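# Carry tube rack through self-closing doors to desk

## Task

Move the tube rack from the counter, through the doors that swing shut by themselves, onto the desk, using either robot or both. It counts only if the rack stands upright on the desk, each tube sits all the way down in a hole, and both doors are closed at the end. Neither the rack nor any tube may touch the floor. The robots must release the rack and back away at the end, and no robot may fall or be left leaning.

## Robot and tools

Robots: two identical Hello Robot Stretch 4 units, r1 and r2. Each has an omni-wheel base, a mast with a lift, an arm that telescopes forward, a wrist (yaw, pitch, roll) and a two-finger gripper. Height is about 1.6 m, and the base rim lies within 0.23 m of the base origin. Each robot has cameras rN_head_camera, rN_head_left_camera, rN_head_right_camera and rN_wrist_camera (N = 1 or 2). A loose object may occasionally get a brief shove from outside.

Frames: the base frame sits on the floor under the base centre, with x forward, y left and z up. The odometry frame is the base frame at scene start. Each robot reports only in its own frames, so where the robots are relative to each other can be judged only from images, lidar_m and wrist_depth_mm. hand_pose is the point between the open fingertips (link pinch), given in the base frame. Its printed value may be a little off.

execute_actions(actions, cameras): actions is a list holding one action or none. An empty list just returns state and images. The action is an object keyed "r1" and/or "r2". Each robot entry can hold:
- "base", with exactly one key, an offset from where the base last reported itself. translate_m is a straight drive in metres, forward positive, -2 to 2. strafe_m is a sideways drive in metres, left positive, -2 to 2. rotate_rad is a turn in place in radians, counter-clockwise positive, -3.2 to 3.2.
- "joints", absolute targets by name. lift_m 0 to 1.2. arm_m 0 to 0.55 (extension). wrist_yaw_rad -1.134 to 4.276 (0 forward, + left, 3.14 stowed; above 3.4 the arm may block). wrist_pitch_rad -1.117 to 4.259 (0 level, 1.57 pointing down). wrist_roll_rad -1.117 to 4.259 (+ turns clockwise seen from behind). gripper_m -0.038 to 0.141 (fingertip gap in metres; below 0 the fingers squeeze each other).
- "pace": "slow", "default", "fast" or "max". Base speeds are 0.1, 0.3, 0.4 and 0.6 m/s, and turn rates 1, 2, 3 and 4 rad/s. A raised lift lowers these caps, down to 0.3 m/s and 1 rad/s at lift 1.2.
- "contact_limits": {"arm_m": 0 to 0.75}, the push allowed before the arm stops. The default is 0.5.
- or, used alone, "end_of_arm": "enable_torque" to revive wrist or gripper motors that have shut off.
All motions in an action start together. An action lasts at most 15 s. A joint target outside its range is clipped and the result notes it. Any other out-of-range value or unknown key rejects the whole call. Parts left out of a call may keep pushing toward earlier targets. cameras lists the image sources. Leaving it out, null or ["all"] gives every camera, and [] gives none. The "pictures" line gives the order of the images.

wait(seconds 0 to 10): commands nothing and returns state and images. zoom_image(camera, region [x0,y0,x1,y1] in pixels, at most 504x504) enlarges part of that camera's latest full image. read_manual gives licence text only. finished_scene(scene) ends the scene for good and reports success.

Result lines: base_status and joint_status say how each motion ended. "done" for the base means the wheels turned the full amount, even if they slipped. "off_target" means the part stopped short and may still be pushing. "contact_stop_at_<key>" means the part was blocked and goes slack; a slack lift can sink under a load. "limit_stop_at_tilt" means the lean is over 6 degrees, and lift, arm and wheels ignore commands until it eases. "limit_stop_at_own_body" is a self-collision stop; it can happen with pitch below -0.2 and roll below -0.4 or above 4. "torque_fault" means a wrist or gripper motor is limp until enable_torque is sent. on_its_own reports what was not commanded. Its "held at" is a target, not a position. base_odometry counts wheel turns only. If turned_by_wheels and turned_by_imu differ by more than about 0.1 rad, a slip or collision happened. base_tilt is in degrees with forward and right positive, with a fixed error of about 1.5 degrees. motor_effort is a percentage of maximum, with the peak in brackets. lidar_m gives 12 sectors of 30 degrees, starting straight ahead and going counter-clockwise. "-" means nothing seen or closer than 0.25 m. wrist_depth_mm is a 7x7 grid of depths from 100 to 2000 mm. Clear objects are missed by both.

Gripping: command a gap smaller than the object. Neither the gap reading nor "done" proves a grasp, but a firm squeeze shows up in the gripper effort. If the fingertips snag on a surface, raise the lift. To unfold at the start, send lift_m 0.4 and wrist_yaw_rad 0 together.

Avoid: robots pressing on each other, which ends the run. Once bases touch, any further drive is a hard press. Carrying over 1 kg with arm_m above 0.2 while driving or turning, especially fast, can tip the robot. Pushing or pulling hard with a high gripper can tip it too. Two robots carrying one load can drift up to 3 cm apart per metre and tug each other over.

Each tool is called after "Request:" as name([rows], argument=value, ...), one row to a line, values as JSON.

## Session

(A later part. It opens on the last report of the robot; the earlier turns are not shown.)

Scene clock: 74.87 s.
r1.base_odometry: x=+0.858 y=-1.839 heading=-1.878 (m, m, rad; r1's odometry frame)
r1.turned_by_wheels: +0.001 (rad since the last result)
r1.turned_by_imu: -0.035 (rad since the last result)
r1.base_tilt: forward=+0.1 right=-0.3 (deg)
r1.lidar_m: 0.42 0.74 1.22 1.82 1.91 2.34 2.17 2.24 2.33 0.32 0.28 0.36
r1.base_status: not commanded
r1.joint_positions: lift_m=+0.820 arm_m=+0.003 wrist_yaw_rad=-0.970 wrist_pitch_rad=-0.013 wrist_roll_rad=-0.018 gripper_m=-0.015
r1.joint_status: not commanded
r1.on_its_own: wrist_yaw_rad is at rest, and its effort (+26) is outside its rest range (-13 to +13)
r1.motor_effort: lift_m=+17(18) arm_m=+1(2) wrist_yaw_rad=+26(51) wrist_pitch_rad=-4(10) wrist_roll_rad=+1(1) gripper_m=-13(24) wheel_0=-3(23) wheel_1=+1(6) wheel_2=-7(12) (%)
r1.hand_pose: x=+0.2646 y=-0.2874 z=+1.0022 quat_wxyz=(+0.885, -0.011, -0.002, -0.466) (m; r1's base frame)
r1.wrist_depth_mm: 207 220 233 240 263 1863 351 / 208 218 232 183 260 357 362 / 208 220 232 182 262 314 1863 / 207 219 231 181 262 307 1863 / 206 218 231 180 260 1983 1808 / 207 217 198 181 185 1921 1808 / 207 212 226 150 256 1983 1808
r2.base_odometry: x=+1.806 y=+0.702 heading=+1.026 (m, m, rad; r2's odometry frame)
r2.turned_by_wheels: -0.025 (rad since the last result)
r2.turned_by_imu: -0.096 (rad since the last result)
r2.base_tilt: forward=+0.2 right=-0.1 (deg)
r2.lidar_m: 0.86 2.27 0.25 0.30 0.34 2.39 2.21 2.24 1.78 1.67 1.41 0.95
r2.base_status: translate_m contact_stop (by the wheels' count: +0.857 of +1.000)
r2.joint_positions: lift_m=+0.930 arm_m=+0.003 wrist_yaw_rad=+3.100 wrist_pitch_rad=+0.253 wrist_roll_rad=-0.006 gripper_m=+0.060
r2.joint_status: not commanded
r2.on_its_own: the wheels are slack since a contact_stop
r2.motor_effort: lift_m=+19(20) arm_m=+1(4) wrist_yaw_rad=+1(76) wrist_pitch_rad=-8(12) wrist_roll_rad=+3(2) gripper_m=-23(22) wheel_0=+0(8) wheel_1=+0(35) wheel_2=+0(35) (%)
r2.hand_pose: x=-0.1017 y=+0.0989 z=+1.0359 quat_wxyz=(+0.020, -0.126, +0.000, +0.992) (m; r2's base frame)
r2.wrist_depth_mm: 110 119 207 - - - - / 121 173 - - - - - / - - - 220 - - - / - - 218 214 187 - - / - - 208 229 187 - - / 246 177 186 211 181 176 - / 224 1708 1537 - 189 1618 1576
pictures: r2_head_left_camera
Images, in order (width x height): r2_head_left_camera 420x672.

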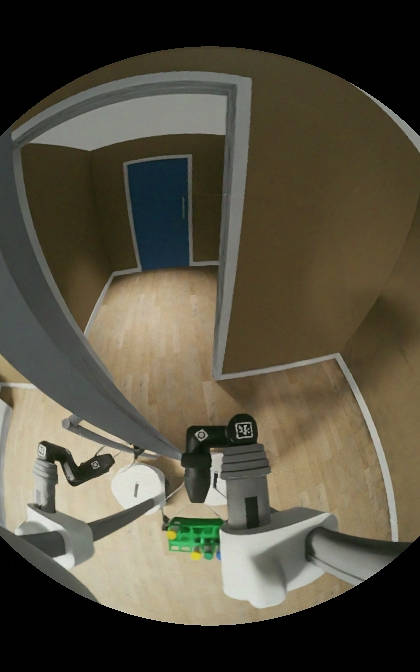

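Hit the door edge; shift right, then forward, then left.

Request:
execute_actions([
  {"r2":{"base":{"strafe_m":-0.25},"pace":"slow"}},
], cameras=[])

Request:
execute_actions([
  {"r2":{"base":{"translate_m":0.2},"pace":"slow"}},
], cameras=[])

Request:
execute_actions([
  {"r2":{"base":{"strafe_m":0.15},"pace":"slow"}},
], cameras=[])

Request:
execute_actions([
  {"r1":{"joints":{"gripper_m":0.1}}},
], cameras=[])

Request:
execute_actions([
  {"r1":{"base":{"strafe_m":0.3}}},
], cameras=[])

Request:
execute_actions([
  {"r1":{"base":{"translate_m":-0.8},"joints":{"wrist_yaw_rad":3.1,"gripper_m":0.05}},"r2":{"base":{"strafe_m":0.4},"pace":"slow"}},
], cameras=["r2_head_left_camera","r1_head_camera"])

Scene clock: 80.43 s.
r1.base_odometry: x=+0.858 y=-1.839 heading=-1.878 (m, m, rad; r1's odometry frame)
r1.turned_by_wheels: +0.000 (rad since the last result)
r1.turned_by_imu: -0.002 (rad since the last result)
r1.base_tilt: forward=+0.2 right=-0.3 (deg)
r1.lidar_m: 0.41 0.73 1.24 1.85 1.89 2.32 2.17 2.24 2.39 0.57 0.29 0.37
r1.base_status: not commanded
r1.joint_positions: lift_m=+0.820 arm_m=+0.003 wrist_yaw_rad=-0.970 wrist_pitch_rad=-0.013 wrist_roll_rad=-0.018 gripper_m=-0.015
r1.joint_status: not commanded
r1.on_its_own: wrist_yaw_rad is at rest, and its effort (+29) is outside its rest range (-13 to +13)
r1.motor_effort: lift_m=+17(18) arm_m=+1(1) wrist_yaw_rad=+29(28) wrist_pitch_rad=-4(3) wrist_roll_rad=+1(2) gripper_m=-10(11) wheel_0=-3(3) wheel_1=+1(1) wheel_2=-6(6) (%)
r1.hand_pose: x=+0.2646 y=-0.2874 z=+1.0022 quat_wxyz=(+0.885, -0.011, -0.002, -0.466) (m; r1's base frame)
r1.wrist_depth_mm: 208 219 231 240 262 - 1921 / 207 219 231 182 263 1921 1863 / 208 220 230 182 260 580 1756 / 206 218 231 182 260 1921 1708 / 208 218 230 182 260 1921 1808 / 208 218 198 181 185 - 1863 / 207 212 226 151 254 1983 1863
r2.base_odometry: x=+2.020 y=+0.572 heading=+1.026 (m, m, rad; r2's odometry frame)
r2.turned_by_wheels: +0.000 (rad since the last result)
r2.turned_by_imu: -0.003 (rad since the last result)
r2.base_tilt: forward=+0.3 right=-0.2 (deg)
r2.lidar_m: 0.89 2.64 0.42 0.49 0.61 2.38 2.19 2.23 1.52 1.44 1.44 0.94
r2.base_status: done
r2.joint_positions: lift_m=+0.930 arm_m=+0.003 wrist_yaw_rad=+3.100 wrist_pitch_rad=+0.253 wrist_roll_rad=-0.006 gripper_m=+0.060
r2.joint_status: not commanded
r2.motor_effort: lift_m=+19(19) arm_m=+1(1) wrist_yaw_rad=-1(0) wrist_pitch_rad=-9(8) wrist_roll_rad=+2(3) gripper_m=-20(23) wheel_0=+1(6) wheel_1=+1(6) wheel_2=+1(0) (%)
r2.hand_pose: x=-0.1017 y=+0.0989 z=+1.0359 quat_wxyz=(+0.020, -0.126, +0.000, +0.992) (m; r2's base frame)
r2.wrist_depth_mm: 110 118 207 - - - - / 121 174 - - - - - / - - - 221 - - - / - - 218 214 187 - - / - - 209 228 186 - - / 245 177 186 211 182 175 - / 223 1618 1537 - 189 1661 1618
pictures: none
No camera images: the call's "cameras" was empty. Leave "cameras" out to get every camera's image.

Scene clock: 83.70 s.
r1.base_odometry: x=+0.858 y=-1.839 heading=-1.878 (m, m, rad; r1's odometry frame)
r1.turned_by_wheels: +0.000 (rad since the last result)
r1.turned_by_imu: -0.001 (rad since the last result)
r1.base_tilt: forward=+0.2 right=-0.2 (deg)
r1.lidar_m: 0.39 0.74 1.20 1.80 1.87 2.33 2.18 2.23 2.37 0.60 0.33 0.37
r1.base_status: not commanded
r1.joint_positions: lift_m=+0.820 arm_m=+0.003 wrist_yaw_rad=-0.970 wrist_pitch_rad=-0.013 wrist_roll_rad=-0.018 gripper_m=-0.015
r1.joint_status: not commanded
r1.on_its_own: wrist_yaw_rad is at rest, and its effort (+26) is outside its rest range (-13 to +13)
r1.motor_effort: lift_m=+18(17) arm_m=+1(1) wrist_yaw_rad=+26(27) wrist_pitch_rad=-4(4) wrist_roll_rad=+1(2) gripper_m=-10(11) wheel_0=-2(2) wheel_1=+1(1) wheel_2=-6(6) (%)
r1.hand_pose: x=+0.2646 y=-0.2874 z=+1.0022 quat_wxyz=(+0.885, -0.011, -0.002, -0.466) (m; r1's base frame)
r1.wrist_depth_mm: 208 219 232 240 263 - 1863 / 209 220 231 183 262 621 559 / 208 219 233 182 263 640 597 / 207 218 232 181 260 492 1808 / 207 218 231 182 259 1983 1808 / 208 217 198 181 185 1983 1808 / 207 212 227 150 257 691 1808
r2.base_odometry: x=+2.123 y=+0.743 heading=+1.026 (m, m, rad; r2's odometry frame)
r2.turned_by_wheels: +0.000 (rad since the last result)
r2.turned_by_imu: -0.002 (rad since the last result)
r2.base_tilt: forward=+0.2 right=-0.3 (deg)
r2.lidar_m: 0.68 0.69 0.68 0.42 0.63 2.61 2.39 2.30 1.52 1.41 1.14 0.76
r2.base_status: done
r2.joint_positions: lift_m=+0.930 arm_m=+0.003 wrist_yaw_rad=+3.100 wrist_pitch_rad=+0.253 wrist_roll_rad=-0.006 gripper_m=+0.060
r2.joint_status: not commanded
r2.motor_effort: lift_m=+19(19) arm_m=+1(1) wrist_yaw_rad=+0(1) wrist_pitch_rad=-9(8) wrist_roll_rad=+3(2) gripper_m=-25(23) wheel_0=+1(7) wheel_1=+1(4) wheel_2=-1(5) (%)
r2.hand_pose: x=-0.1017 y=+0.0989 z=+1.0359 quat_wxyz=(+0.020, -0.126, +0.000, +0.992) (m; r2's base frame)
r2.wrist_depth_mm: 110 119 208 - - - - / 121 173 - - - - - / - - - 223 - - - / - - 217 213 187 - - / - - 208 226 187 - - / 244 178 186 211 181 175 1983 / 231 1661 1499 - 190 1576 1661
pictures: none
No camera images: the call's "cameras" was empty. Leave "cameras" out to get every camera's image.

Scene clock: 86.33 s.
r1.base_odometry: x=+0.858 y=-1.839 heading=-1.878 (m, m, rad; r1's odometry frame)
r1.turned_by_wheels: +0.000 (rad since the last result)
r1.turned_by_imu: -0.001 (rad since the last result)
r1.base_tilt: forward=+0.2 right=-0.2 (deg)
r1.lidar_m: 0.43 0.73 1.20 1.82 1.89 2.32 2.15 2.25 2.36 0.49 0.32 0.36
r1.base_status: not commanded
r1.joint_positions: lift_m=+0.820 arm_m=+0.003 wrist_yaw_rad=-0.970 wrist_pitch_rad=-0.013 wrist_roll_rad=-0.018 gripper_m=-0.015
r1.joint_status: not commanded
r1.on_its_own: wrist_yaw_rad is at rest, and its effort (+26) is outside its rest range (-13 to +13)
r1.motor_effort: lift_m=+17(17) arm_m=+1(1) wrist_yaw_rad=+26(31) wrist_pitch_rad=-4(4) wrist_roll_rad=+2(1) gripper_m=-12(12) wheel_0=-3(3) wheel_1=+1(1) wheel_2=-6(7) (%)
r1.hand_pose: x=+0.2646 y=-0.2874 z=+1.0022 quat_wxyz=(+0.885, -0.011, -0.002, -0.466) (m; r1's base frame)
r1.wrist_depth_mm: 208 218 231 239 260 488 433 / 208 218 230 183 263 455 418 / 206 219 233 182 262 389 1808 / 208 220 231 182 262 349 1808 / 207 218 233 182 260 574 1808 / 207 217 198 182 185 597 1863 / 208 213 227 150 255 559 1808
r2.base_odometry: x=+1.995 y=+0.821 heading=+1.026 (m, m, rad; r2's odometry frame)
r2.turned_by_wheels: +0.000 (rad since the last result)
r2.turned_by_imu: +0.000 (rad since the last result)
r2.base_tilt: forward=+0.1 right=+0.0 (deg)
r2.lidar_m: 0.67 2.44 0.48 0.25 0.45 2.59 2.39 2.45 1.70 1.56 1.12 0.75
r2.base_status: done
r2.joint_positions: lift_m=+0.930 arm_m=+0.003 wrist_yaw_rad=+3.100 wrist_pitch_rad=+0.253 wrist_roll_rad=-0.006 gripper_m=+0.060
r2.joint_status: not commanded
r2.motor_effort: lift_m=+19(19) arm_m=+1(1) wrist_yaw_rad=-1(0) wrist_pitch_rad=-8(8) wrist_roll_rad=+3(3) gripper_m=-18(23) wheel_0=+1(3) wheel_1=+1(5) wheel_2=+0(0) (%)
r2.hand_pose: x=-0.1017 y=+0.0989 z=+1.0359 quat_wxyz=(+0.020, -0.126, +0.000, +0.992) (m; r2's base frame)
r2.wrist_depth_mm: 110 119 207 - - - - / 121 173 - - - - - / - - - 220 - - - / - - 219 213 186 - - / - - 209 228 187 - - / 245 178 186 211 181 175 564 / 231 1661 1537 - 190 1576 591
pictures: none
No camera images: the call's "cameras" was empty. Leave "cameras" out to get every camera's image.

Scene clock: 88.23 s.
r1.base_odometry: x=+0.858 y=-1.839 heading=-1.878 (m, m, rad; r1's odometry frame)
r1.turned_by_wheels: +0.001 (rad since the last result)
r1.turned_by_imu: +0.000 (rad since the last result)
r1.base_tilt: forward=+0.2 right=-0.2 (deg)
r1.lidar_m: 0.53 0.75 1.23 1.82 1.87 2.31 2.15 2.25 2.35 0.51 0.45 0.46
r1.base_status: not commanded
r1.joint_positions: lift_m=+0.820 arm_m=+0.003 wrist_yaw_rad=-0.960 wrist_pitch_rad=-0.013 wrist_roll_rad=-0.017 gripper_m=+0.100
r1.joint_status: all done
r1.motor_effort: lift_m=+17(18) arm_m=+1(1) wrist_yaw_rad=+0(29) wrist_pitch_rad=-4(4) wrist_roll_rad=+0(2) gripper_m=+2(13) wheel_0=+0(3) wheel_1=+1(1) wheel_2=-2(6) (%)
r1.hand_pose: x=+0.2674 y=-0.2865 z=+1.0022 quat_wxyz=(+0.887, -0.011, -0.002, -0.462) (m; r1's base frame)
r1.wrist_depth_mm: 294 314 338 373 - 1983 430 / 293 314 338 368 574 459 424 / 290 312 338 370 - 477 508 / 291 315 340 370 504 349 1863 / 291 312 340 366 - 574 1808 / 291 301 330 370 200 1983 1808 / 293 303 330 149 - 559 1756
r2.base_odometry: x=+1.995 y=+0.821 heading=+1.026 (m, m, rad; r2's odometry frame)
r2.turned_by_wheels: +0.000 (rad since the last result)
r2.turned_by_imu: -0.001 (rad since the last result)
r2.base_tilt: forward=+0.2 right=+0.0 (deg)
r2.lidar_m: 0.63 2.48 0.25 0.28 0.32 2.62 2.40 2.46 1.68 1.55 1.14 0.73
r2.base_status: not commanded
r2.joint_positions: lift_m=+0.930 arm_m=+0.003 wrist_yaw_rad=+3.100 wrist_pitch_rad=+0.253 wrist_roll_rad=-0.006 gripper_m=+0.060
r2.joint_status: not commanded
r2.motor_effort: lift_m=+19(19) arm_m=+1(1) wrist_yaw_rad=+0(3) wrist_pitch_rad=-9(8) wrist_roll_rad=+3(3) gripper_m=-23(21) wheel_0=+1(1) wheel_1=+2(1) wheel_2=+0(0) (%)
r2.hand_pose: x=-0.1017 y=+0.0989 z=+1.0359 quat_wxyz=(+0.020, -0.126, +0.000, +0.992) (m; r2's base frame)
r2.wrist_depth_mm: 110 119 208 - - - - / 121 173 - - - - - / - - - 220 - - - / - - 219 214 187 - - / - - 209 227 186 - - / 246 177 186 210 182 175 569 / 230 1708 1499 - 189 1661 591
pictures: none
No camera images: the call's "cameras" was empty. Leave "cameras" out to get every camera's image.

Scene clock: 90.57 s.
r1.base_odometry: x=+1.144 y=-1.929 heading=-1.878 (m, m, rad; r1's odometry frame)
r1.turned_by_wheels: +0.000 (rad since the last result)
r1.turned_by_imu: +0.000 (rad since the last result)
r1.base_tilt: forward=+0.2 right=-0.2 (deg)
r1.lidar_m: 0.71 0.91 1.21 1.52 1.59 2.37 2.19 2.24 2.67 0.78 0.66 0.61
r1.base_status: done
r1.joint_positions: lift_m=+0.820 arm_m=+0.003 wrist_yaw_rad=-0.960 wrist_pitch_rad=-0.013 wrist_roll_rad=-0.017 gripper_m=+0.100
r1.joint_status: not commanded
r1.motor_effort: lift_m=+18(18) arm_m=+1(1) wrist_yaw_rad=-1(0) wrist_pitch_rad=-4(4) wrist_roll_rad=+0(1) gripper_m=-3(1) wheel_0=+1(11) wheel_1=-1(6) wheel_2=-2(1) (%)
r1.hand_pose: x=+0.2674 y=-0.2865 z=+1.0022 quat_wxyz=(+0.887, -0.011, -0.002, -0.462) (m; r1's base frame)
r1.wrist_depth_mm: 449 477 521 569 609 - - / 449 480 525 564 609 - 707 / 445 473 521 559 609 798 683 / 445 480 521 564 609 647 1983 / 445 480 517 559 609 - - / 442 459 512 569 200 - - / 442 469 508 141 603 - 1983
r2.base_odometry: x=+1.995 y=+0.821 heading=+1.026 (m, m, rad; r2's odometry frame)
r2.turned_by_wheels: +0.000 (rad since the last result)
r2.turned_by_imu: -0.001 (rad since the last result)
r2.base_tilt: forward=+0.2 right=+0.0 (deg)
r2.lidar_m: 0.65 2.46 0.26 0.28 0.78 2.61 2.42 2.44 1.68 1.55 1.13 0.74
r2.base_status: not commanded
r2.joint_positions: lift_m=+0.930 arm_m=+0.003 wrist_yaw_rad=+3.100 wrist_pitch_rad=+0.253 wrist_roll_rad=-0.006 gripper_m=+0.060
r2.joint_status: not commanded
r2.motor_effort: lift_m=+19(19) arm_m=+1(1) wrist_yaw_rad=+1(1) wrist_pitch_rad=-7(8) wrist_roll_rad=+3(3) gripper_m=-24(23) wheel_0=+0(6) wheel_1=+2(7) wheel_2=-1(2) (%)
r2.hand_pose: x=-0.1017 y=+0.0990 z=+1.0359 quat_wxyz=(+0.020, -0.126, +0.000, +0.992) (m; r2's base frame)
r2.wrist_depth_mm: 110 119 208 - - - - / 121 174 - - - - - / - - - 220 - - - / - - 217 214 187 - - / - - 208 228 196 - - / 245 177 185 209 181 176 - / 231 1618 1576 - 189 1576 1618
pictures: none
No camera images: the call's "cameras" was empty. Leave "cameras" out to get every camera's image.

Scene clock: 95.70 s.
r1.base_odometry: x=+1.386 y=-1.167 heading=-1.878 (m, m, rad; r1's odometry frame)
r1.turned_by_wheels: +0.000 (rad since the last result)
r1.turned_by_imu: +0.001 (rad since the last result)
r1.base_tilt: forward=+0.1 right=-0.3 (deg)
r1.lidar_m: 1.08 1.73 1.56 1.49 1.54 1.51 1.39 1.45 1.91 2.57 2.61 0.87
r1.base_status: done
r1.joint_positions: lift_m=+0.820 arm_m=+0.003 wrist_yaw_rad=+3.100 wrist_pitch_rad=-0.013 wrist_roll_rad=-0.017 gripper_m=+0.050
r1.joint_status: all done
r1.motor_effort: lift_m=+18(18) arm_m=+1(1) wrist_yaw_rad=-1(3) wrist_pitch_rad=-4(4) wrist_roll_rad=+0(0) gripper_m=-3(4) wheel_0=-1(4) wheel_1=+0(8) wheel_2=+1(9) (%)
r1.hand_pose: x=-0.1109 y=+0.0994 z=+1.0022 quat_wxyz=(+0.021, +0.007, -0.009, +1.000) (m; r1's base frame)
r1.wrist_depth_mm: - 137 1499 1618 1756 1708 1756 / - 132 1537 1576 1661 1708 1808 / 105 137 236 1576 1708 1756 1808 / 121 137 1576 1537 1618 1661 1808 / 1397 1499 1537 1618 1661 1708 1808 / 1464 1464 198 1537 198 1708 1708 / 1430 1499 1537 842 1618 1708 1756
r2.base_odometry: x=+1.653 y=+1.028 heading=+1.026 (m, m, rad; r2's odometry frame)
r2.turned_by_wheels: +0.000 (rad since the last result)
r2.turned_by_imu: -0.001 (rad since the last result)
r2.base_tilt: forward=+0.2 right=-0.2 (deg)
r2.lidar_m: 2.59 0.97 0.30 0.25 - 0.25 2.45 2.50 2.09 1.95 1.07 0.75
r2.base_status: done
r2.joint_positions: lift_m=+0.930 arm_m=+0.003 wrist_yaw_rad=+3.100 wrist_pitch_rad=+0.253 wrist_roll_rad=-0.006 gripper_m=+0.060
r2.joint_status: not commanded
r2.motor_effort: lift_m=+19(19) arm_m=+1(1) wrist_yaw_rad=+0(2) wrist_pitch_rad=-8(8) wrist_roll_rad=+4(3) gripper_m=-23(23) wheel_0=-2(11) wheel_1=+2(19) wheel_2=+0(4) (%)
r2.hand_pose: x=-0.1017 y=+0.0990 z=+1.0359 quat_wxyz=(+0.020, -0.126, +0.000, +0.992) (m; r2's base frame)
r2.wrist_depth_mm: 110 119 208 312 235 190 166 / 121 173 - 310 241 193 169 / - - - 219 251 199 172 / - - 219 214 187 203 176 / - - 209 227 194 198 181 / 246 177 185 211 181 176 178 / 231 1661 1499 - 190 224 191
pictures: r1_head_camera, r2_head_left_camera
Images, in order (width x height): r1_head_camera 420x560, r2_head_left_camera 420x672.

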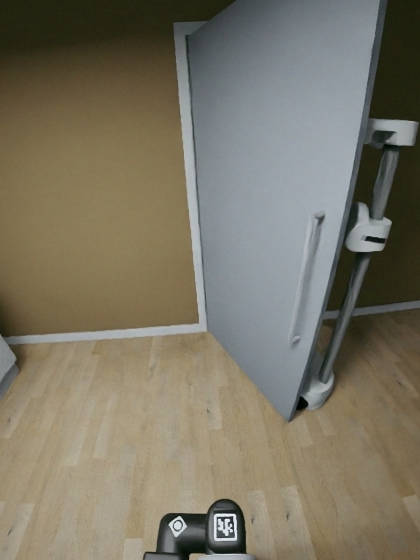

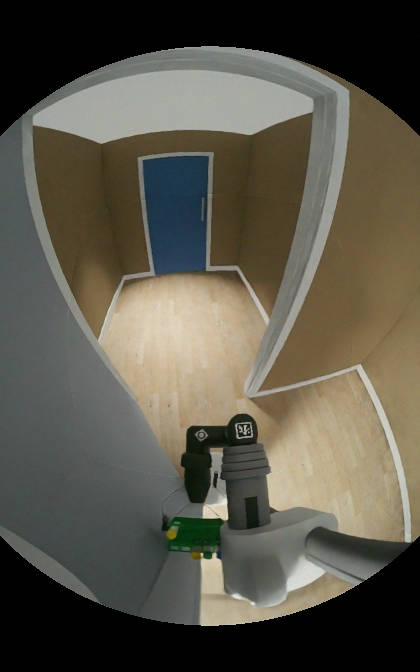

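Request:
execute_actions([
  {"r1":{"base":{"rotate_rad":0.1}},"r2":{"base":{"strafe_m":0.2},"pace":"slow"}},
], cameras=[])

Request:
execute_actions([
  {"r1":{"base":{"strafe_m":-1.6}}},
], cameras=[])

Request:
execute_actions([
  {"r1":{"base":{"translate_m":1.2}}},
], cameras=[])

Request:
execute_actions([
  {"r1":{"base":{"strafe_m":0.6}}},
], cameras=["r1_head_left_camera"])

Scene clock: 100.80 s.
r1.base_odometry: x=+1.386 y=-1.167 heading=-1.778 (m, m, rad; r1's odometry frame)
r1.turned_by_wheels: +0.100 (rad since the last result)
r1.turned_by_imu: +0.099 (rad since the last result)
r1.base_tilt: forward=+0.2 right=-0.3 (deg)
r1.lidar_m: 0.76 1.76 1.49 1.48 1.93 1.45 1.36 1.48 2.11 2.57 2.32 0.75
r1.base_status: done
r1.joint_positions: lift_m=+0.820 arm_m=+0.003 wrist_yaw_rad=+3.100 wrist_pitch_rad=-0.013 wrist_roll_rad=-0.017 gripper_m=+0.050
r1.joint_status: not commanded
r1.motor_effort: lift_m=+18(18) arm_m=+1(1) wrist_yaw_rad=+1(1) wrist_pitch_rad=-4(4) wrist_roll_rad=+1(0) gripper_m=-3(2) wheel_0=+0(5) wheel_1=+0(4) wheel_2=-1(5) (%)
r1.hand_pose: x=-0.1109 y=+0.0994 z=+1.0022 quat_wxyz=(+0.021, +0.007, -0.009, +1.000) (m; r1's base frame)
r1.wrist_depth_mm: - 137 1537 1618 1576 1618 1618 / - 132 1537 1618 1618 1576 1618 / 105 136 235 1576 1576 1618 1618 / 121 137 1576 1576 1618 1576 1618 / 1537 1576 1576 1576 1618 1576 1618 / 1499 1537 198 1576 198 1618 1661 / 1537 1537 1576 854 1576 1576 1661
r2.base_odometry: x=+1.482 y=+1.132 heading=+1.026 (m, m, rad; r2's odometry frame)
r2.turned_by_wheels: +0.000 (rad since the last result)
r2.turned_by_imu: -0.001 (rad since the last result)
r2.base_tilt: forward=+0.2 right=-0.2 (deg)
r2.lidar_m: 2.94 0.47 0.25 0.25 - 0.25 2.45 2.52 2.29 2.16 0.99 0.87
r2.base_status: done
r2.joint_positions: lift_m=+0.930 arm_m=+0.003 wrist_yaw_rad=+3.100 wrist_pitch_rad=+0.253 wrist_roll_rad=-0.006 gripper_m=+0.060
r2.joint_status: not commanded
r2.motor_effort: lift_m=+19(19) arm_m=+1(1) wrist_yaw_rad=-1(0) wrist_pitch_rad=-8(8) wrist_roll_rad=+2(4) gripper_m=-23(21) wheel_0=+0(9) wheel_1=+1(7) wheel_2=+0(0) (%)
r2.hand_pose: x=-0.1017 y=+0.0990 z=+1.0359 quat_wxyz=(+0.020, -0.126, +0.000, +0.992) (m; r2's base frame)
r2.wrist_depth_mm: 110 118 208 407 257 189 159 / 121 174 - 389 265 192 161 / - - - 220 273 197 164 / - - 218 215 187 200 167 / - - 209 229 186 190 171 / 246 177 185 211 181 176 164 / 231 1708 1537 - 189 216 177
pictures: none
No camera images: the call's "cameras" was empty. Leave "cameras" out to get every camera's image.

Scene clock: 107.47 s.
r1.base_odometry: x=-0.180 y=-0.838 heading=-1.778 (m, m, rad; r1's odometry frame)
r1.turned_by_wheels: +0.000 (rad since the last result)
r1.turned_by_imu: -0.002 (rad since the last result)
r1.base_tilt: forward=+0.2 right=-0.3 (deg)
r1.lidar_m: 1.61 1.36 1.29 3.10 2.05 1.46 1.43 1.39 1.01 0.95 1.05 1.49
r1.base_status: done
r1.joint_positions: lift_m=+0.820 arm_m=+0.003 wrist_yaw_rad=+3.100 wrist_pitch_rad=-0.013 wrist_roll_rad=-0.017 gripper_m=+0.050
r1.joint_status: not commanded
r1.motor_effort: lift_m=+18(18) arm_m=+1(1) wrist_yaw_rad=+1(2) wrist_pitch_rad=-4(3) wrist_roll_rad=+0(0) gripper_m=-2(1) wheel_0=+0(8) wheel_1=+0(10) wheel_2=+0(2) (%)
r1.hand_pose: x=-0.1109 y=+0.0994 z=+1.0022 quat_wxyz=(+0.021, +0.007, -0.009, +1.000) (m; r1's base frame)
r1.wrist_depth_mm: - 137 1618 1618 1618 1708 1661 / - 132 1618 1618 1661 1708 1618 / 105 137 236 1618 1661 1661 1708 / 121 137 1661 1576 1618 1661 1708 / 1576 1576 1661 1661 1618 1661 1618 / 1537 1576 198 1618 199 1661 1661 / 1576 1576 1576 878 1618 1661 1708
r2.base_odometry: x=+1.482 y=+1.132 heading=+1.026 (m, m, rad; r2's odometry frame)
r2.turned_by_wheels: +0.000 (rad since the last result)
r2.turned_by_imu: -0.003 (rad since the last result)
r2.base_tilt: forward=+0.2 right=+0.0 (deg)
r2.lidar_m: 2.96 0.46 0.25 0.25 - 0.25 2.46 2.53 1.33 2.16 1.01 0.87
r2.base_status: not commanded
r2.joint_positions: lift_m=+0.930 arm_m=+0.003 wrist_yaw_rad=+3.100 wrist_pitch_rad=+0.253 wrist_roll_rad=-0.006 gripper_m=+0.060
r2.joint_status: not commanded
r2.motor_effort: lift_m=+19(18) arm_m=+1(1) wrist_yaw_rad=+1(0) wrist_pitch_rad=-8(8) wrist_roll_rad=+3(3) gripper_m=-25(23) wheel_0=+0(0) wheel_1=+2(1) wheel_2=+0(0) (%)
r2.hand_pose: x=-0.1017 y=+0.0990 z=+1.0359 quat_wxyz=(+0.020, -0.126, +0.000, +0.992) (m; r2's base frame)
r2.wrist_depth_mm: 110 119 206 407 257 189 159 / 121 173 - 389 266 192 161 / - - - 219 273 197 165 / - - 219 215 187 200 167 / - - 210 228 187 190 171 / 245 177 185 211 181 175 164 / 230 1708 1537 - 189 216 177
pictures: none
No camera images: the call's "cameras" was empty. Leave "cameras" out to get every camera's image.

Scene clock: 112.93 s.
r1.base_odometry: x=-0.426 y=-2.012 heading=-1.778 (m, m, rad; r1's odometry frame)
r1.turned_by_wheels: +0.000 (rad since the last result)
r1.turned_by_imu: -0.006 (rad since the last result)
r1.base_tilt: forward=+0.2 right=-0.3 (deg)
r1.lidar_m: 0.44 0.46 0.65 0.92 1.00 2.75 2.66 1.43 1.07 1.01 0.62 0.45
r1.base_status: done
r1.joint_positions: lift_m=+0.820 arm_m=+0.003 wrist_yaw_rad=+3.100 wrist_pitch_rad=-0.013 wrist_roll_rad=-0.017 gripper_m=+0.050
r1.joint_status: not commanded
r1.motor_effort: lift_m=+18(18) arm_m=+1(1) wrist_yaw_rad=+1(3) wrist_pitch_rad=-4(4) wrist_roll_rad=+0(0) gripper_m=-4(5) wheel_0=+0(1) wheel_1=-1(3) wheel_2=-1(6) (%)
r1.hand_pose: x=-0.1109 y=+0.0994 z=+1.0022 quat_wxyz=(+0.021, +0.007, -0.009, +1.000) (m; r1's base frame)
r1.wrist_depth_mm: - 137 - - - - - / - 132 - - - - - / 105 137 235 - - - - / 121 137 - - - - - / 1708 - - - - - - / 1863 - 197 - 199 - - / 1863 - - - - - -
r2.base_odometry: x=+1.482 y=+1.132 heading=+1.026 (m, m, rad; r2's odometry frame)
r2.turned_by_wheels: +0.000 (rad since the last result)
r2.turned_by_imu: -0.002 (rad since the last result)
r2.base_tilt: forward=+0.2 right=-0.1 (deg)
r2.lidar_m: 2.93 0.47 0.25 0.25 - 0.25 2.47 2.54 2.32 0.92 0.93 0.87
r2.base_status: not commanded
r2.joint_positions: lift_m=+0.930 arm_m=+0.003 wrist_yaw_rad=+3.100 wrist_pitch_rad=+0.253 wrist_roll_rad=-0.006 gripper_m=+0.060
r2.joint_status: not commanded
r2.motor_effort: lift_m=+19(19) arm_m=+1(1) wrist_yaw_rad=+0(1) wrist_pitch_rad=-8(8) wrist_roll_rad=+3(4) gripper_m=-22(22) wheel_0=+0(0) wheel_1=+2(2) wheel_2=+0(1) (%)
r2.hand_pose: x=-0.1017 y=+0.0990 z=+1.0359 quat_wxyz=(+0.020, -0.126, +0.000, +0.992) (m; r2's base frame)
r2.wrist_depth_mm: 110 119 207 407 257 189 159 / 121 174 - 389 265 193 162 / - - - 219 274 197 164 / - - 218 213 187 200 167 / - - 208 227 186 190 171 / 245 178 186 209 181 175 164 / 233 1708 1499 - 189 216 177
pictures: none
No camera images: the call's "cameras" was empty. Leave "cameras" out to get every camera's image.

Scene clock: 116.27 s.
r1.base_odometry: x=+0.161 y=-2.136 heading=-1.778 (m, m, rad; r1's odometry frame)
r1.turned_by_wheels: +0.000 (rad since the last result)
r1.turned_by_imu: +0.000 (rad since the last result)
r1.base_tilt: forward=+0.1 right=-0.2 (deg)
r1.lidar_m: 0.46 2.03 0.84 0.35 0.34 2.72 2.64 2.22 1.69 1.61 0.66 0.47
r1.base_status: done
r1.joint_positions: lift_m=+0.820 arm_m=+0.003 wrist_yaw_rad=+3.100 wrist_pitch_rad=-0.013 wrist_roll_rad=-0.017 gripper_m=+0.050
r1.joint_status: not commanded
r1.motor_effort: lift_m=+18(18) arm_m=+1(1) wrist_yaw_rad=+0(2) wrist_pitch_rad=-4(4) wrist_roll_rad=+0(0) gripper_m=-3(1) wheel_0=+0(11) wheel_1=-3(7) wheel_2=-2(3) (%)
r1.hand_pose: x=-0.1109 y=+0.0994 z=+1.0022 quat_wxyz=(+0.021, +0.007, -0.009, +1.000) (m; r1's base frame)
r1.wrist_depth_mm: - 137 - - - - - / - 132 - - - - - / 105 137 236 - - - - / 121 137 - - - - - / - - - - - - - / - - 198 - 198 - - / - - - - - - -
r2.base_odometry: x=+1.482 y=+1.132 heading=+1.026 (m, m, rad; r2's odometry frame)
r2.turned_by_wheels: +0.000 (rad since the last result)
r2.turned_by_imu: -0.001 (rad since the last result)
r2.base_tilt: forward=+0.2 right=-0.1 (deg)
r2.lidar_m: 2.95 0.47 0.25 0.25 - 0.25 2.46 2.53 2.30 0.34 0.34 0.51
r2.base_status: not commanded
r2.joint_positions: lift_m=+0.930 arm_m=+0.003 wrist_yaw_rad=+3.100 wrist_pitch_rad=+0.253 wrist_roll_rad=-0.006 gripper_m=+0.060
r2.joint_status: not commanded
r2.motor_effort: lift_m=+19(19) arm_m=+1(1) wrist_yaw_rad=+1(0) wrist_pitch_rad=-8(8) wrist_roll_rad=+2(3) gripper_m=-23(26) wheel_0=+0(0) wheel_1=+2(2) wheel_2=+0(0) (%)
r2.hand_pose: x=-0.1017 y=+0.0990 z=+1.0359 quat_wxyz=(+0.020, -0.126, +0.000, +0.992) (m; r2's base frame)
r2.wrist_depth_mm: 110 119 207 404 257 189 159 / 121 174 - 389 266 193 161 / - - - 219 272 197 165 / - - 217 214 187 200 168 / - - 208 228 187 190 171 / 246 177 185 211 181 176 165 / 230 1618 1537 - 189 216 178
pictures: r1_head_left_camera
Images, in order (width x height): r1_head_left_camera 420x672.

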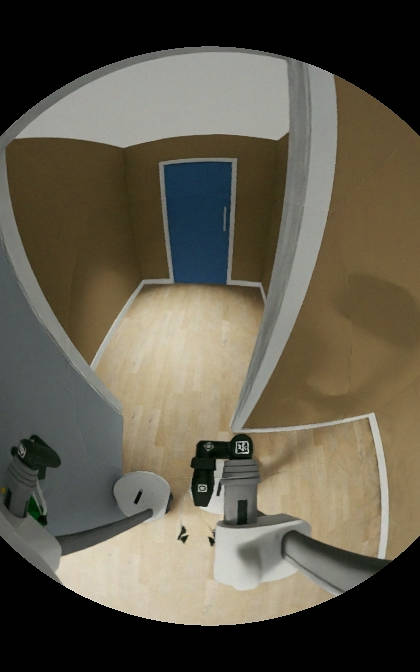

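Request:
execute_actions([
  {"r1":{"base":{"translate_m":0.18},"pace":"slow"},"r2":{"base":{"translate_m":-0.1},"pace":"slow"}},
], cameras=[])

Request:
execute_actions([
  {"r1":{"base":{"strafe_m":0.2},"pace":"slow"}},
], cameras=[])

Request:
execute_actions([
  {"r1":{"base":{"translate_m":0.1},"pace":"slow"}},
], cameras=[])

Request:
execute_actions([
  {"r1":{"base":{"strafe_m":0.13},"pace":"slow"}},
], cameras=[])

Request:
execute_actions([
  {"r1":{"base":{"translate_m":1.0}}},
], cameras=[])

Request:
execute_actions([
  {"r1":{"joints":{"wrist_yaw_rad":0}}},
], cameras=["r1_wrist_camera"])

Scene clock: 121.53 s.
r1.base_odometry: x=+0.124 y=-2.312 heading=-1.778 (m, m, rad; r1's odometry frame)
r1.turned_by_wheels: +0.000 (rad since the last result)
r1.turned_by_imu: -0.002 (rad since the last result)
r1.base_tilt: forward=+0.2 right=-0.3 (deg)
r1.lidar_m: 0.31 2.01 0.88 0.77 0.45 0.53 2.82 2.25 1.70 1.03 0.36 0.27
r1.base_status: done
r1.joint_positions: lift_m=+0.820 arm_m=+0.003 wrist_yaw_rad=+3.100 wrist_pitch_rad=-0.013 wrist_roll_rad=-0.017 gripper_m=+0.050
r1.joint_status: not commanded
r1.motor_effort: lift_m=+18(18) arm_m=+1(1) wrist_yaw_rad=-1(2) wrist_pitch_rad=-4(4) wrist_roll_rad=+1(0) gripper_m=-3(3) wheel_0=+1(5) wheel_1=+0(6) wheel_2=-1(5) (%)
r1.hand_pose: x=-0.1109 y=+0.0994 z=+1.0022 quat_wxyz=(+0.021, +0.007, -0.009, +1.000) (m; r1's base frame)
r1.wrist_depth_mm: - 137 - - - - - / - 132 - - - 661 603 / 106 137 236 - - 661 615 / 121 137 - - - - 707 / - - - - - - - / - - 197 - 198 - - / - - - - - 668 -
r2.base_odometry: x=+1.430 y=+1.046 heading=+1.026 (m, m, rad; r2's odometry frame)
r2.turned_by_wheels: +0.000 (rad since the last result)
r2.turned_by_imu: -0.002 (rad since the last result)
r2.base_tilt: forward=+0.2 right=-0.2 (deg)
r2.lidar_m: 3.03 0.41 0.25 - - 0.25 2.37 2.42 2.27 2.16 0.46 0.47
r2.base_status: done
r2.joint_positions: lift_m=+0.930 arm_m=+0.003 wrist_yaw_rad=+3.100 wrist_pitch_rad=+0.253 wrist_roll_rad=-0.006 gripper_m=+0.060
r2.joint_status: not commanded
r2.motor_effort: lift_m=+19(19) arm_m=+1(2) wrist_yaw_rad=+0(1) wrist_pitch_rad=-8(9) wrist_roll_rad=+4(3) gripper_m=-21(22) wheel_0=-2(5) wheel_1=-1(3) wheel_2=+2(6) (%)
r2.hand_pose: x=-0.1017 y=+0.0990 z=+1.0359 quat_wxyz=(+0.020, -0.126, +0.000, +0.992) (m; r2's base frame)
r2.wrist_depth_mm: 110 118 208 - 263 190 158 / 121 174 - - 270 193 161 / - - - 220 279 198 163 / - - 219 214 187 201 167 / - - 210 227 186 190 170 / 246 177 186 211 181 176 166 / 230 1661 1537 - 189 217 176
pictures: none
No camera images: the call's "cameras" was empty. Leave "cameras" out to get every camera's image.

Scene clock: 124.67 s.
r1.base_odometry: x=+0.320 y=-2.353 heading=-1.779 (m, m, rad; r1's odometry frame)
r1.turned_by_wheels: +0.000 (rad since the last result)
r1.turned_by_imu: -0.001 (rad since the last result)
r1.base_tilt: forward=+0.2 right=-0.3 (deg)
r1.lidar_m: 2.57 1.74 0.65 0.58 0.35 0.35 2.81 2.56 1.92 1.08 0.38 0.39
r1.base_status: done
r1.joint_positions: lift_m=+0.820 arm_m=+0.003 wrist_yaw_rad=+3.100 wrist_pitch_rad=-0.013 wrist_roll_rad=-0.017 gripper_m=+0.050
r1.joint_status: not commanded
r1.motor_effort: lift_m=+18(18) arm_m=+1(1) wrist_yaw_rad=+1(1) wrist_pitch_rad=-5(4) wrist_roll_rad=+0(0) gripper_m=-4(1) wheel_0=-1(4) wheel_1=+0(9) wheel_2=+0(1) (%)
r1.hand_pose: x=-0.1109 y=+0.0994 z=+1.0022 quat_wxyz=(+0.021, +0.007, -0.009, +1.000) (m; r1's base frame)
r1.wrist_depth_mm: - 137 - - - 820 615 / - 132 - - 591 413 591 / 105 136 236 - 603 517 357 / 121 137 - - - 661 430 / - - - - - - 634 / - - 197 - 199 - 627 / - - - - 615 778 627
r2.base_odometry: x=+1.430 y=+1.046 heading=+1.026 (m, m, rad; r2's odometry frame)
r2.turned_by_wheels: +0.000 (rad since the last result)
r2.turned_by_imu: -0.001 (rad since the last result)
r2.base_tilt: forward=+0.3 right=-0.1 (deg)
r2.lidar_m: 0.44 0.43 0.25 - - 0.25 2.37 2.41 2.31 2.15 0.36 0.30
r2.base_status: not commanded
r2.joint_positions: lift_m=+0.930 arm_m=+0.003 wrist_yaw_rad=+3.100 wrist_pitch_rad=+0.253 wrist_roll_rad=-0.006 gripper_m=+0.060
r2.joint_status: not commanded
r2.motor_effort: lift_m=+19(19) arm_m=+1(1) wrist_yaw_rad=+0(1) wrist_pitch_rad=-8(8) wrist_roll_rad=+3(3) gripper_m=-22(22) wheel_0=-2(2) wheel_1=-1(1) wheel_2=+2(2) (%)
r2.hand_pose: x=-0.1017 y=+0.0990 z=+1.0359 quat_wxyz=(+0.020, -0.126, +0.000, +0.992) (m; r2's base frame)
r2.wrist_depth_mm: 110 119 208 - 262 190 158 / 121 174 - - 270 194 162 / - - - 220 279 199 164 / - - 218 214 187 200 167 / - - 209 229 186 190 170 / 246 177 186 209 181 175 166 / 231 1618 1537 - 190 217 176
pictures: none
No camera images: the call's "cameras" was empty. Leave "cameras" out to get every camera's image.

Scene clock: 126.97 s.
r1.base_odometry: x=+0.299 y=-2.451 heading=-1.778 (m, m, rad; r1's odometry frame)
r1.turned_by_wheels: +0.000 (rad since the last result)
r1.turned_by_imu: -0.001 (rad since the last result)
r1.base_tilt: forward=+0.2 right=-0.3 (deg)
r1.lidar_m: 2.48 1.76 0.65 0.57 0.44 0.40 2.92 2.54 1.89 0.76 0.33 0.36
r1.base_status: done
r1.joint_positions: lift_m=+0.820 arm_m=+0.003 wrist_yaw_rad=+3.100 wrist_pitch_rad=-0.013 wrist_roll_rad=-0.017 gripper_m=+0.050
r1.joint_status: not commanded
r1.motor_effort: lift_m=+18(18) arm_m=+1(1) wrist_yaw_rad=+1(0) wrist_pitch_rad=-5(4) wrist_roll_rad=+0(1) gripper_m=-5(1) wheel_0=+3(4) wheel_1=+0(5) wheel_2=+1(7) (%)
r1.hand_pose: x=-0.1109 y=+0.0994 z=+1.0022 quat_wxyz=(+0.021, +0.007, -0.009, +1.000) (m; r1's base frame)
r1.wrist_depth_mm: - 137 - - - 831 647 / - 132 - - 723 517 647 / 105 136 236 - 699 462 597 / 121 137 - - - 640 627 / - - - - - 854 647 / - - 197 - 198 842 640 / - - - - - 798 647
r2.base_odometry: x=+1.430 y=+1.046 heading=+1.026 (m, m, rad; r2's odometry frame)
r2.turned_by_wheels: +0.000 (rad since the last result)
r2.turned_by_imu: -0.001 (rad since the last result)
r2.base_tilt: forward=+0.2 right=-0.1 (deg)
r2.lidar_m: 0.44 0.42 0.25 - - 0.25 2.37 2.41 2.30 2.15 0.54 0.36
r2.base_status: not commanded
r2.joint_positions: lift_m=+0.930 arm_m=+0.003 wrist_yaw_rad=+3.100 wrist_pitch_rad=+0.253 wrist_roll_rad=-0.006 gripper_m=+0.060
r2.joint_status: not commanded
r2.motor_effort: lift_m=+19(18) arm_m=+1(1) wrist_yaw_rad=+0(1) wrist_pitch_rad=-9(9) wrist_roll_rad=+3(3) gripper_m=-22(19) wheel_0=-2(2) wheel_1=-1(1) wheel_2=+2(2) (%)
r2.hand_pose: x=-0.1017 y=+0.0990 z=+1.0359 quat_wxyz=(+0.020, -0.126, +0.000, +0.992) (m; r2's base frame)
r2.wrist_depth_mm: 110 119 208 - 263 191 158 / 121 173 - - 272 193 162 / - - - 220 278 198 164 / - - 219 214 187 201 167 / - - 209 229 187 190 169 / 246 177 185 211 181 175 166 / 232 1708 1576 - 189 217 176
pictures: none
No camera images: the call's "cameras" was empty. Leave "cameras" out to get every camera's image.

Scene clock: 129.43 s.
r1.base_odometry: x=+0.426 y=-2.478 heading=-1.778 (m, m, rad; r1's odometry frame)
r1.turned_by_wheels: +0.000 (rad since the last result)
r1.turned_by_imu: +0.000 (rad since the last result)
r1.base_tilt: forward=+0.2 right=-0.3 (deg)
r1.lidar_m: 2.50 1.57 0.51 0.45 0.47 0.34 0.37 2.69 2.05 0.74 0.43 1.38
r1.base_status: done
r1.joint_positions: lift_m=+0.820 arm_m=+0.003 wrist_yaw_rad=+3.100 wrist_pitch_rad=-0.013 wrist_roll_rad=-0.017 gripper_m=+0.050
r1.joint_status: not commanded
r1.motor_effort: lift_m=+18(18) arm_m=+1(1) wrist_yaw_rad=-1(0) wrist_pitch_rad=-4(3) wrist_roll_rad=+0(0) gripper_m=-3(3) wheel_0=-1(1) wheel_1=+2(8) wheel_2=+1(1) (%)
r1.hand_pose: x=-0.1109 y=+0.0994 z=+1.0022 quat_wxyz=(+0.021, +0.007, -0.009, +1.000) (m; r1's base frame)
r1.wrist_depth_mm: - 137 - - - 647 508 / - 132 - 715 809 654 504 / 105 136 236 707 449 597 508 / 121 137 - - 699 627 504 / - - - - - 654 504 / - - 197 - 198 647 504 / - - - 427 - 627 508
r2.base_odometry: x=+1.430 y=+1.046 heading=+1.026 (m, m, rad; r2's odometry frame)
r2.turned_by_wheels: +0.000 (rad since the last result)
r2.turned_by_imu: -0.001 (rad since the last result)
r2.base_tilt: forward=+0.1 right=-0.1 (deg)
r2.lidar_m: 0.32 0.44 0.25 - - 0.25 2.39 2.41 2.34 2.16 1.17 0.32
r2.base_status: not commanded
r2.joint_positions: lift_m=+0.930 arm_m=+0.003 wrist_yaw_rad=+3.100 wrist_pitch_rad=+0.253 wrist_roll_rad=-0.006 gripper_m=+0.060
r2.joint_status: not commanded
r2.motor_effort: lift_m=+18(19) arm_m=+1(1) wrist_yaw_rad=+0(1) wrist_pitch_rad=-9(9) wrist_roll_rad=+3(3) gripper_m=-18(23) wheel_0=-2(2) wheel_1=-1(1) wheel_2=+2(2) (%)
r2.hand_pose: x=-0.1017 y=+0.0990 z=+1.0359 quat_wxyz=(+0.020, -0.126, +0.000, +0.992) (m; r2's base frame)
r2.wrist_depth_mm: 110 118 208 - 263 190 159 / 121 174 - - 270 194 161 / - - - 220 278 198 164 / - - 218 215 187 200 167 / - - 210 227 186 189 170 / 246 178 186 211 181 176 166 / 231 1708 1537 - 190 216 175
pictures: none
No camera images: the call's "cameras" was empty. Leave "cameras" out to get every camera's image.

Scene clock: 134.33 s.
r1.base_odometry: x=+0.221 y=-3.457 heading=-1.778 (m, m, rad; r1's odometry frame)
r1.turned_by_wheels: +0.000 (rad since the last result)
r1.turned_by_imu: -0.005 (rad since the last result)
r1.base_tilt: forward=+0.2 right=-0.2 (deg)
r1.lidar_m: 1.49 1.48 1.12 1.06 0.89 0.87 1.28 0.78 0.97 0.93 0.99 1.40
r1.base_status: done
r1.joint_positions: lift_m=+0.820 arm_m=+0.003 wrist_yaw_rad=+3.100 wrist_pitch_rad=-0.013 wrist_roll_rad=-0.017 gripper_m=+0.050
r1.joint_status: not commanded
r1.motor_effort: lift_m=+18(18) arm_m=+1(1) wrist_yaw_rad=+0(1) wrist_pitch_rad=-3(4) wrist_roll_rad=+0(1) gripper_m=-5(3) wheel_0=+0(5) wheel_1=-1(2) wheel_2=+0(9) (%)
r1.hand_pose: x=-0.1109 y=+0.0994 z=+1.0022 quat_wxyz=(+0.021, +0.007, -0.009, +1.000) (m; r1's base frame)
r1.wrist_depth_mm: - 137 - - 1336 917 831 / - 132 - 1863 1366 931 820 / 105 137 235 - 1366 946 831 / 121 137 - - 1336 931 820 / 798 - - - 1336 946 820 / 842 - 198 - 198 946 809 / 831 - - 1025 1366 854 820
r2.base_odometry: x=+1.430 y=+1.046 heading=+1.026 (m, m, rad; r2's odometry frame)
r2.turned_by_wheels: +0.000 (rad since the last result)
r2.turned_by_imu: -0.002 (rad since the last result)
r2.base_tilt: forward=+0.2 right=-0.3 (deg)
r2.lidar_m: 1.29 0.42 0.25 - - 0.25 2.38 2.42 2.29 2.16 1.19 0.94
r2.base_status: not commanded
r2.joint_positions: lift_m=+0.930 arm_m=+0.003 wrist_yaw_rad=+3.100 wrist_pitch_rad=+0.253 wrist_roll_rad=-0.006 gripper_m=+0.060
r2.joint_status: not commanded
r2.motor_effort: lift_m=+19(19) arm_m=+1(1) wrist_yaw_rad=+0(0) wrist_pitch_rad=-9(9) wrist_roll_rad=+4(2) gripper_m=-21(23) wheel_0=-2(2) wheel_1=-1(1) wheel_2=+2(2) (%)
r2.hand_pose: x=-0.1017 y=+0.0990 z=+1.0359 quat_wxyz=(+0.020, -0.126, +0.000, +0.992) (m; r2's base frame)
r2.wrist_depth_mm: 110 119 207 - 263 191 159 / 121 173 - - 271 195 162 / - - - 219 278 198 163 / - - 219 214 187 201 167 / - - 209 227 187 189 170 / 245 177 186 210 181 176 166 / 233 1661 1537 - 189 218 175
pictures: none
No camera images: the call's "cameras" was empty. Leave "cameras" out to get every camera's image.

Scene clock: 136.73 s.
r1.base_odometry: x=+0.221 y=-3.457 heading=-1.778 (m, m, rad; r1's odometry frame)
r1.turned_by_wheels: +0.000 (rad since the last result)
r1.turned_by_imu: -0.001 (rad since the last result)
r1.base_tilt: forward=+0.2 right=-0.2 (deg)
r1.lidar_m: 1.50 1.52 1.09 1.07 0.89 0.85 1.29 0.77 0.97 0.92 1.01 1.40
r1.base_status: not commanded
r1.joint_positions: lift_m=+0.820 arm_m=+0.003 wrist_yaw_rad=+0.000 wrist_pitch_rad=-0.013 wrist_roll_rad=-0.017 gripper_m=+0.050
r1.joint_status: all done
r1.motor_effort: lift_m=+18(18) arm_m=+1(1) wrist_yaw_rad=-5(8) wrist_pitch_rad=-4(4) wrist_roll_rad=+0(0) gripper_m=-2(5) wheel_0=+0(0) wheel_1=-1(1) wheel_2=-1(1) (%)
r1.hand_pose: x=+0.4622 y=-0.0873 z=+1.0022 quat_wxyz=(+1.000, -0.009, -0.007, +0.000) (m; r1's base frame)
r1.wrist_depth_mm: 1336 1366 1397 1366 1336 1366 1366 / 1366 1336 1336 1336 1366 1397 1336 / 1336 1366 1336 1336 1366 1366 1366 / 1366 1336 1366 1366 1366 1336 1336 / 1366 1336 1336 1366 1336 1366 1366 / 1336 1308 197 1336 198 1366 1308 / 1308 1336 1336 741 1336 1336 1366
r2.base_odometry: x=+1.430 y=+1.046 heading=+1.026 (m, m, rad; r2's odometry frame)
r2.turned_by_wheels: +0.000 (rad since the last result)
r2.turned_by_imu: -0.001 (rad since the last result)
r2.base_tilt: forward=+0.3 right=-0.1 (deg)
r2.lidar_m: 1.31 0.43 0.25 - - 0.25 2.36 2.43 2.30 2.17 1.19 0.94
r2.base_status: not commanded
r2.joint_positions: lift_m=+0.930 arm_m=+0.003 wrist_yaw_rad=+3.100 wrist_pitch_rad=+0.253 wrist_roll_rad=-0.006 gripper_m=+0.060
r2.joint_status: not commanded
r2.motor_effort: lift_m=+18(19) arm_m=+2(1) wrist_yaw_rad=-1(0) wrist_pitch_rad=-9(9) wrist_roll_rad=+4(4) gripper_m=-23(22) wheel_0=-2(2) wheel_1=-1(1) wheel_2=+2(2) (%)
r2.hand_pose: x=-0.1017 y=+0.0990 z=+1.0359 quat_wxyz=(+0.020, -0.126, +0.000, +0.992) (m; r2's base frame)
r2.wrist_depth_mm: 110 119 207 - 263 190 158 / 121 173 - - 272 194 162 / - - - 220 279 198 163 / - - 219 214 187 202 167 / - - 209 228 186 190 169 / 247 178 186 210 181 175 166 / 231 1618 1499 - 190 217 175
pictures: r1_wrist_camera
Images, in order (width x height): r1_wrist_camera 616x392.

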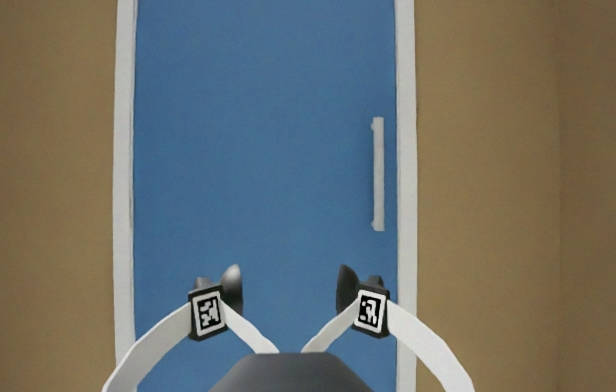

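Request:
execute_actions([
  {"r1":{"base":{"strafe_m":-0.27},"joints":{"lift_m":0.9}}},
], cameras=[])

Request:
execute_actions([
  {"r1":{"base":{"translate_m":0.7},"joints":{"arm_m":0.25}}},
], cameras=["r1_wrist_camera"])

Scene clock: 140.40 s.
r1.base_odometry: x=-0.044 y=-3.401 heading=-1.778 (m, m, rad; r1's odometry frame)
r1.turned_by_wheels: +0.000 (rad since the last result)
r1.turned_by_imu: -0.001 (rad since the last result)
r1.base_tilt: forward=+0.2 right=-0.2 (deg)
r1.lidar_m: 1.46 1.59 1.42 1.35 1.07 1.13 0.65 0.65 0.68 0.68 0.71 1.01
r1.base_status: done
r1.joint_positions: lift_m=+0.900 arm_m=+0.003 wrist_yaw_rad=+0.000 wrist_pitch_rad=-0.013 wrist_roll_rad=-0.017 gripper_m=+0.050
r1.joint_status: all done
r1.motor_effort: lift_m=+21(23) arm_m=+1(1) wrist_yaw_rad=+0(4) wrist_pitch_rad=-5(5) wrist_roll_rad=+0(0) gripper_m=-1(7) wheel_0=-1(11) wheel_1=+0(5) wheel_2=+0(0) (%)
r1.hand_pose: x=+0.4621 y=-0.0874 z=+1.0819 quat_wxyz=(+1.000, -0.009, -0.007, +0.000) (m; r1's base frame)
r1.wrist_depth_mm: 1366 1308 1336 1336 1366 1308 917 / 1366 1336 1336 1366 1336 1308 931 / 1308 1366 1366 1336 1308 1336 931 / 1336 1336 1366 1336 1336 1336 960 / 1336 1366 1336 1366 1366 1366 960 / 1336 1366 197 1336 198 1336 931 / 1336 1308 1308 741 1366 1255 931
r2.base_odometry: x=+1.430 y=+1.046 heading=+1.026 (m, m, rad; r2's odometry frame)
r2.turned_by_wheels: +0.000 (rad since the last result)
r2.turned_by_imu: -0.001 (rad since the last result)
r2.base_tilt: forward=+0.0 right=-0.1 (deg)
r2.lidar_m: 1.37 0.41 0.25 - - 0.25 2.37 2.41 2.32 2.16 1.17 0.93
r2.base_status: not commanded
r2.joint_positions: lift_m=+0.930 arm_m=+0.003 wrist_yaw_rad=+3.100 wrist_pitch_rad=+0.253 wrist_roll_rad=-0.006 gripper_m=+0.060
r2.joint_status: not commanded
r2.motor_effort: lift_m=+19(19) arm_m=+1(1) wrist_yaw_rad=+1(0) wrist_pitch_rad=-9(8) wrist_roll_rad=+4(3) gripper_m=-24(23) wheel_0=-2(2) wheel_1=-1(1) wheel_2=+2(2) (%)
r2.hand_pose: x=-0.1017 y=+0.0990 z=+1.0359 quat_wxyz=(+0.020, -0.126, +0.000, +0.992) (m; r2's base frame)
r2.wrist_depth_mm: 110 118 206 - 264 190 158 / 121 174 - - 270 195 160 / - - - 220 279 198 164 / - - 218 213 186 201 166 / - - 211 226 186 190 169 / 245 178 186 211 181 176 166 / 231 1576 1537 - 189 217 176
pictures: none
No camera images: the call's "cameras" was empty. Leave "cameras" out to get every camera's image.

Scene clock: 144.23 s.
r1.base_odometry: x=-0.188 y=-4.086 heading=-1.778 (m, m, rad; r1's odometry frame)
r1.turned_by_wheels: +0.000 (rad since the last result)
r1.turned_by_imu: -0.004 (rad since the last result)
r1.base_tilt: forward=+0.2 right=-0.3 (deg)
r1.lidar_m: 0.75 0.88 1.22 1.33 1.41 1.58 1.33 1.02 0.72 0.69 0.72 0.82
r1.base_status: done
r1.joint_positions: lift_m=+0.900 arm_m=+0.249 wrist_yaw_rad=+0.000 wrist_pitch_rad=-0.013 wrist_roll_rad=-0.017 gripper_m=+0.050
r1.joint_status: all done
r1.motor_effort: lift_m=+21(22) arm_m=+5(6) wrist_yaw_rad=-2(1) wrist_pitch_rad=-4(4) wrist_roll_rad=+0(1) gripper_m=-2(5) wheel_0=+0(5) wheel_1=-1(6) wheel_2=+0(8) (%)
r1.hand_pose: x=+0.7085 y=-0.0874 z=+1.0819 quat_wxyz=(+1.000, -0.009, -0.007, +0.000) (m; r1's base frame)
r1.wrist_depth_mm: 375 373 373 373 362 373 375 / 375 375 373 304 362 375 375 / 373 373 375 303 362 375 377 / 373 375 375 303 362 370 373 / 370 373 370 301 357 375 377 / 375 370 197 298 198 375 375 / 373 373 373 218 359 373 377
r2.base_odometry: x=+1.430 y=+1.046 heading=+1.026 (m, m, rad; r2's odometry frame)
r2.turned_by_wheels: +0.000 (rad since the last result)
r2.turned_by_imu: -0.002 (rad since the last result)
r2.base_tilt: forward=+0.2 right=-0.1 (deg)
r2.lidar_m: 2.03 0.42 0.25 - - 0.25 2.38 2.40 2.29 2.15 1.19 0.91
r2.base_status: not commanded
r2.joint_positions: lift_m=+0.930 arm_m=+0.003 wrist_yaw_rad=+3.100 wrist_pitch_rad=+0.253 wrist_roll_rad=-0.006 gripper_m=+0.060
r2.joint_status: not commanded
r2.motor_effort: lift_m=+19(19) arm_m=+1(1) wrist_yaw_rad=+2(0) wrist_pitch_rad=-9(9) wrist_roll_rad=+2(4) gripper_m=-21(25) wheel_0=-2(2) wheel_1=-1(1) wheel_2=+2(2) (%)
r2.hand_pose: x=-0.1017 y=+0.0990 z=+1.0359 quat_wxyz=(+0.020, -0.126, +0.000, +0.992) (m; r2's base frame)
r2.wrist_depth_mm: 110 118 207 - 263 190 158 / 121 173 - - 271 195 161 / - - - 219 279 198 164 / - - 218 213 187 201 167 / - - 209 227 186 189 170 / 246 177 185 210 182 175 166 / 231 1708 1499 - 189 217 177
pictures: r1_wrist_camera
Images, in order (width x height): r1_wrist_camera 616x392.

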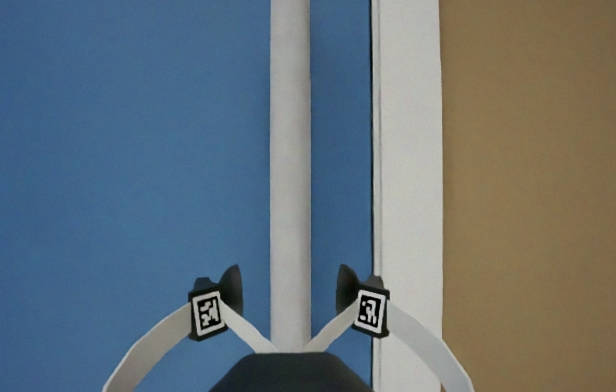

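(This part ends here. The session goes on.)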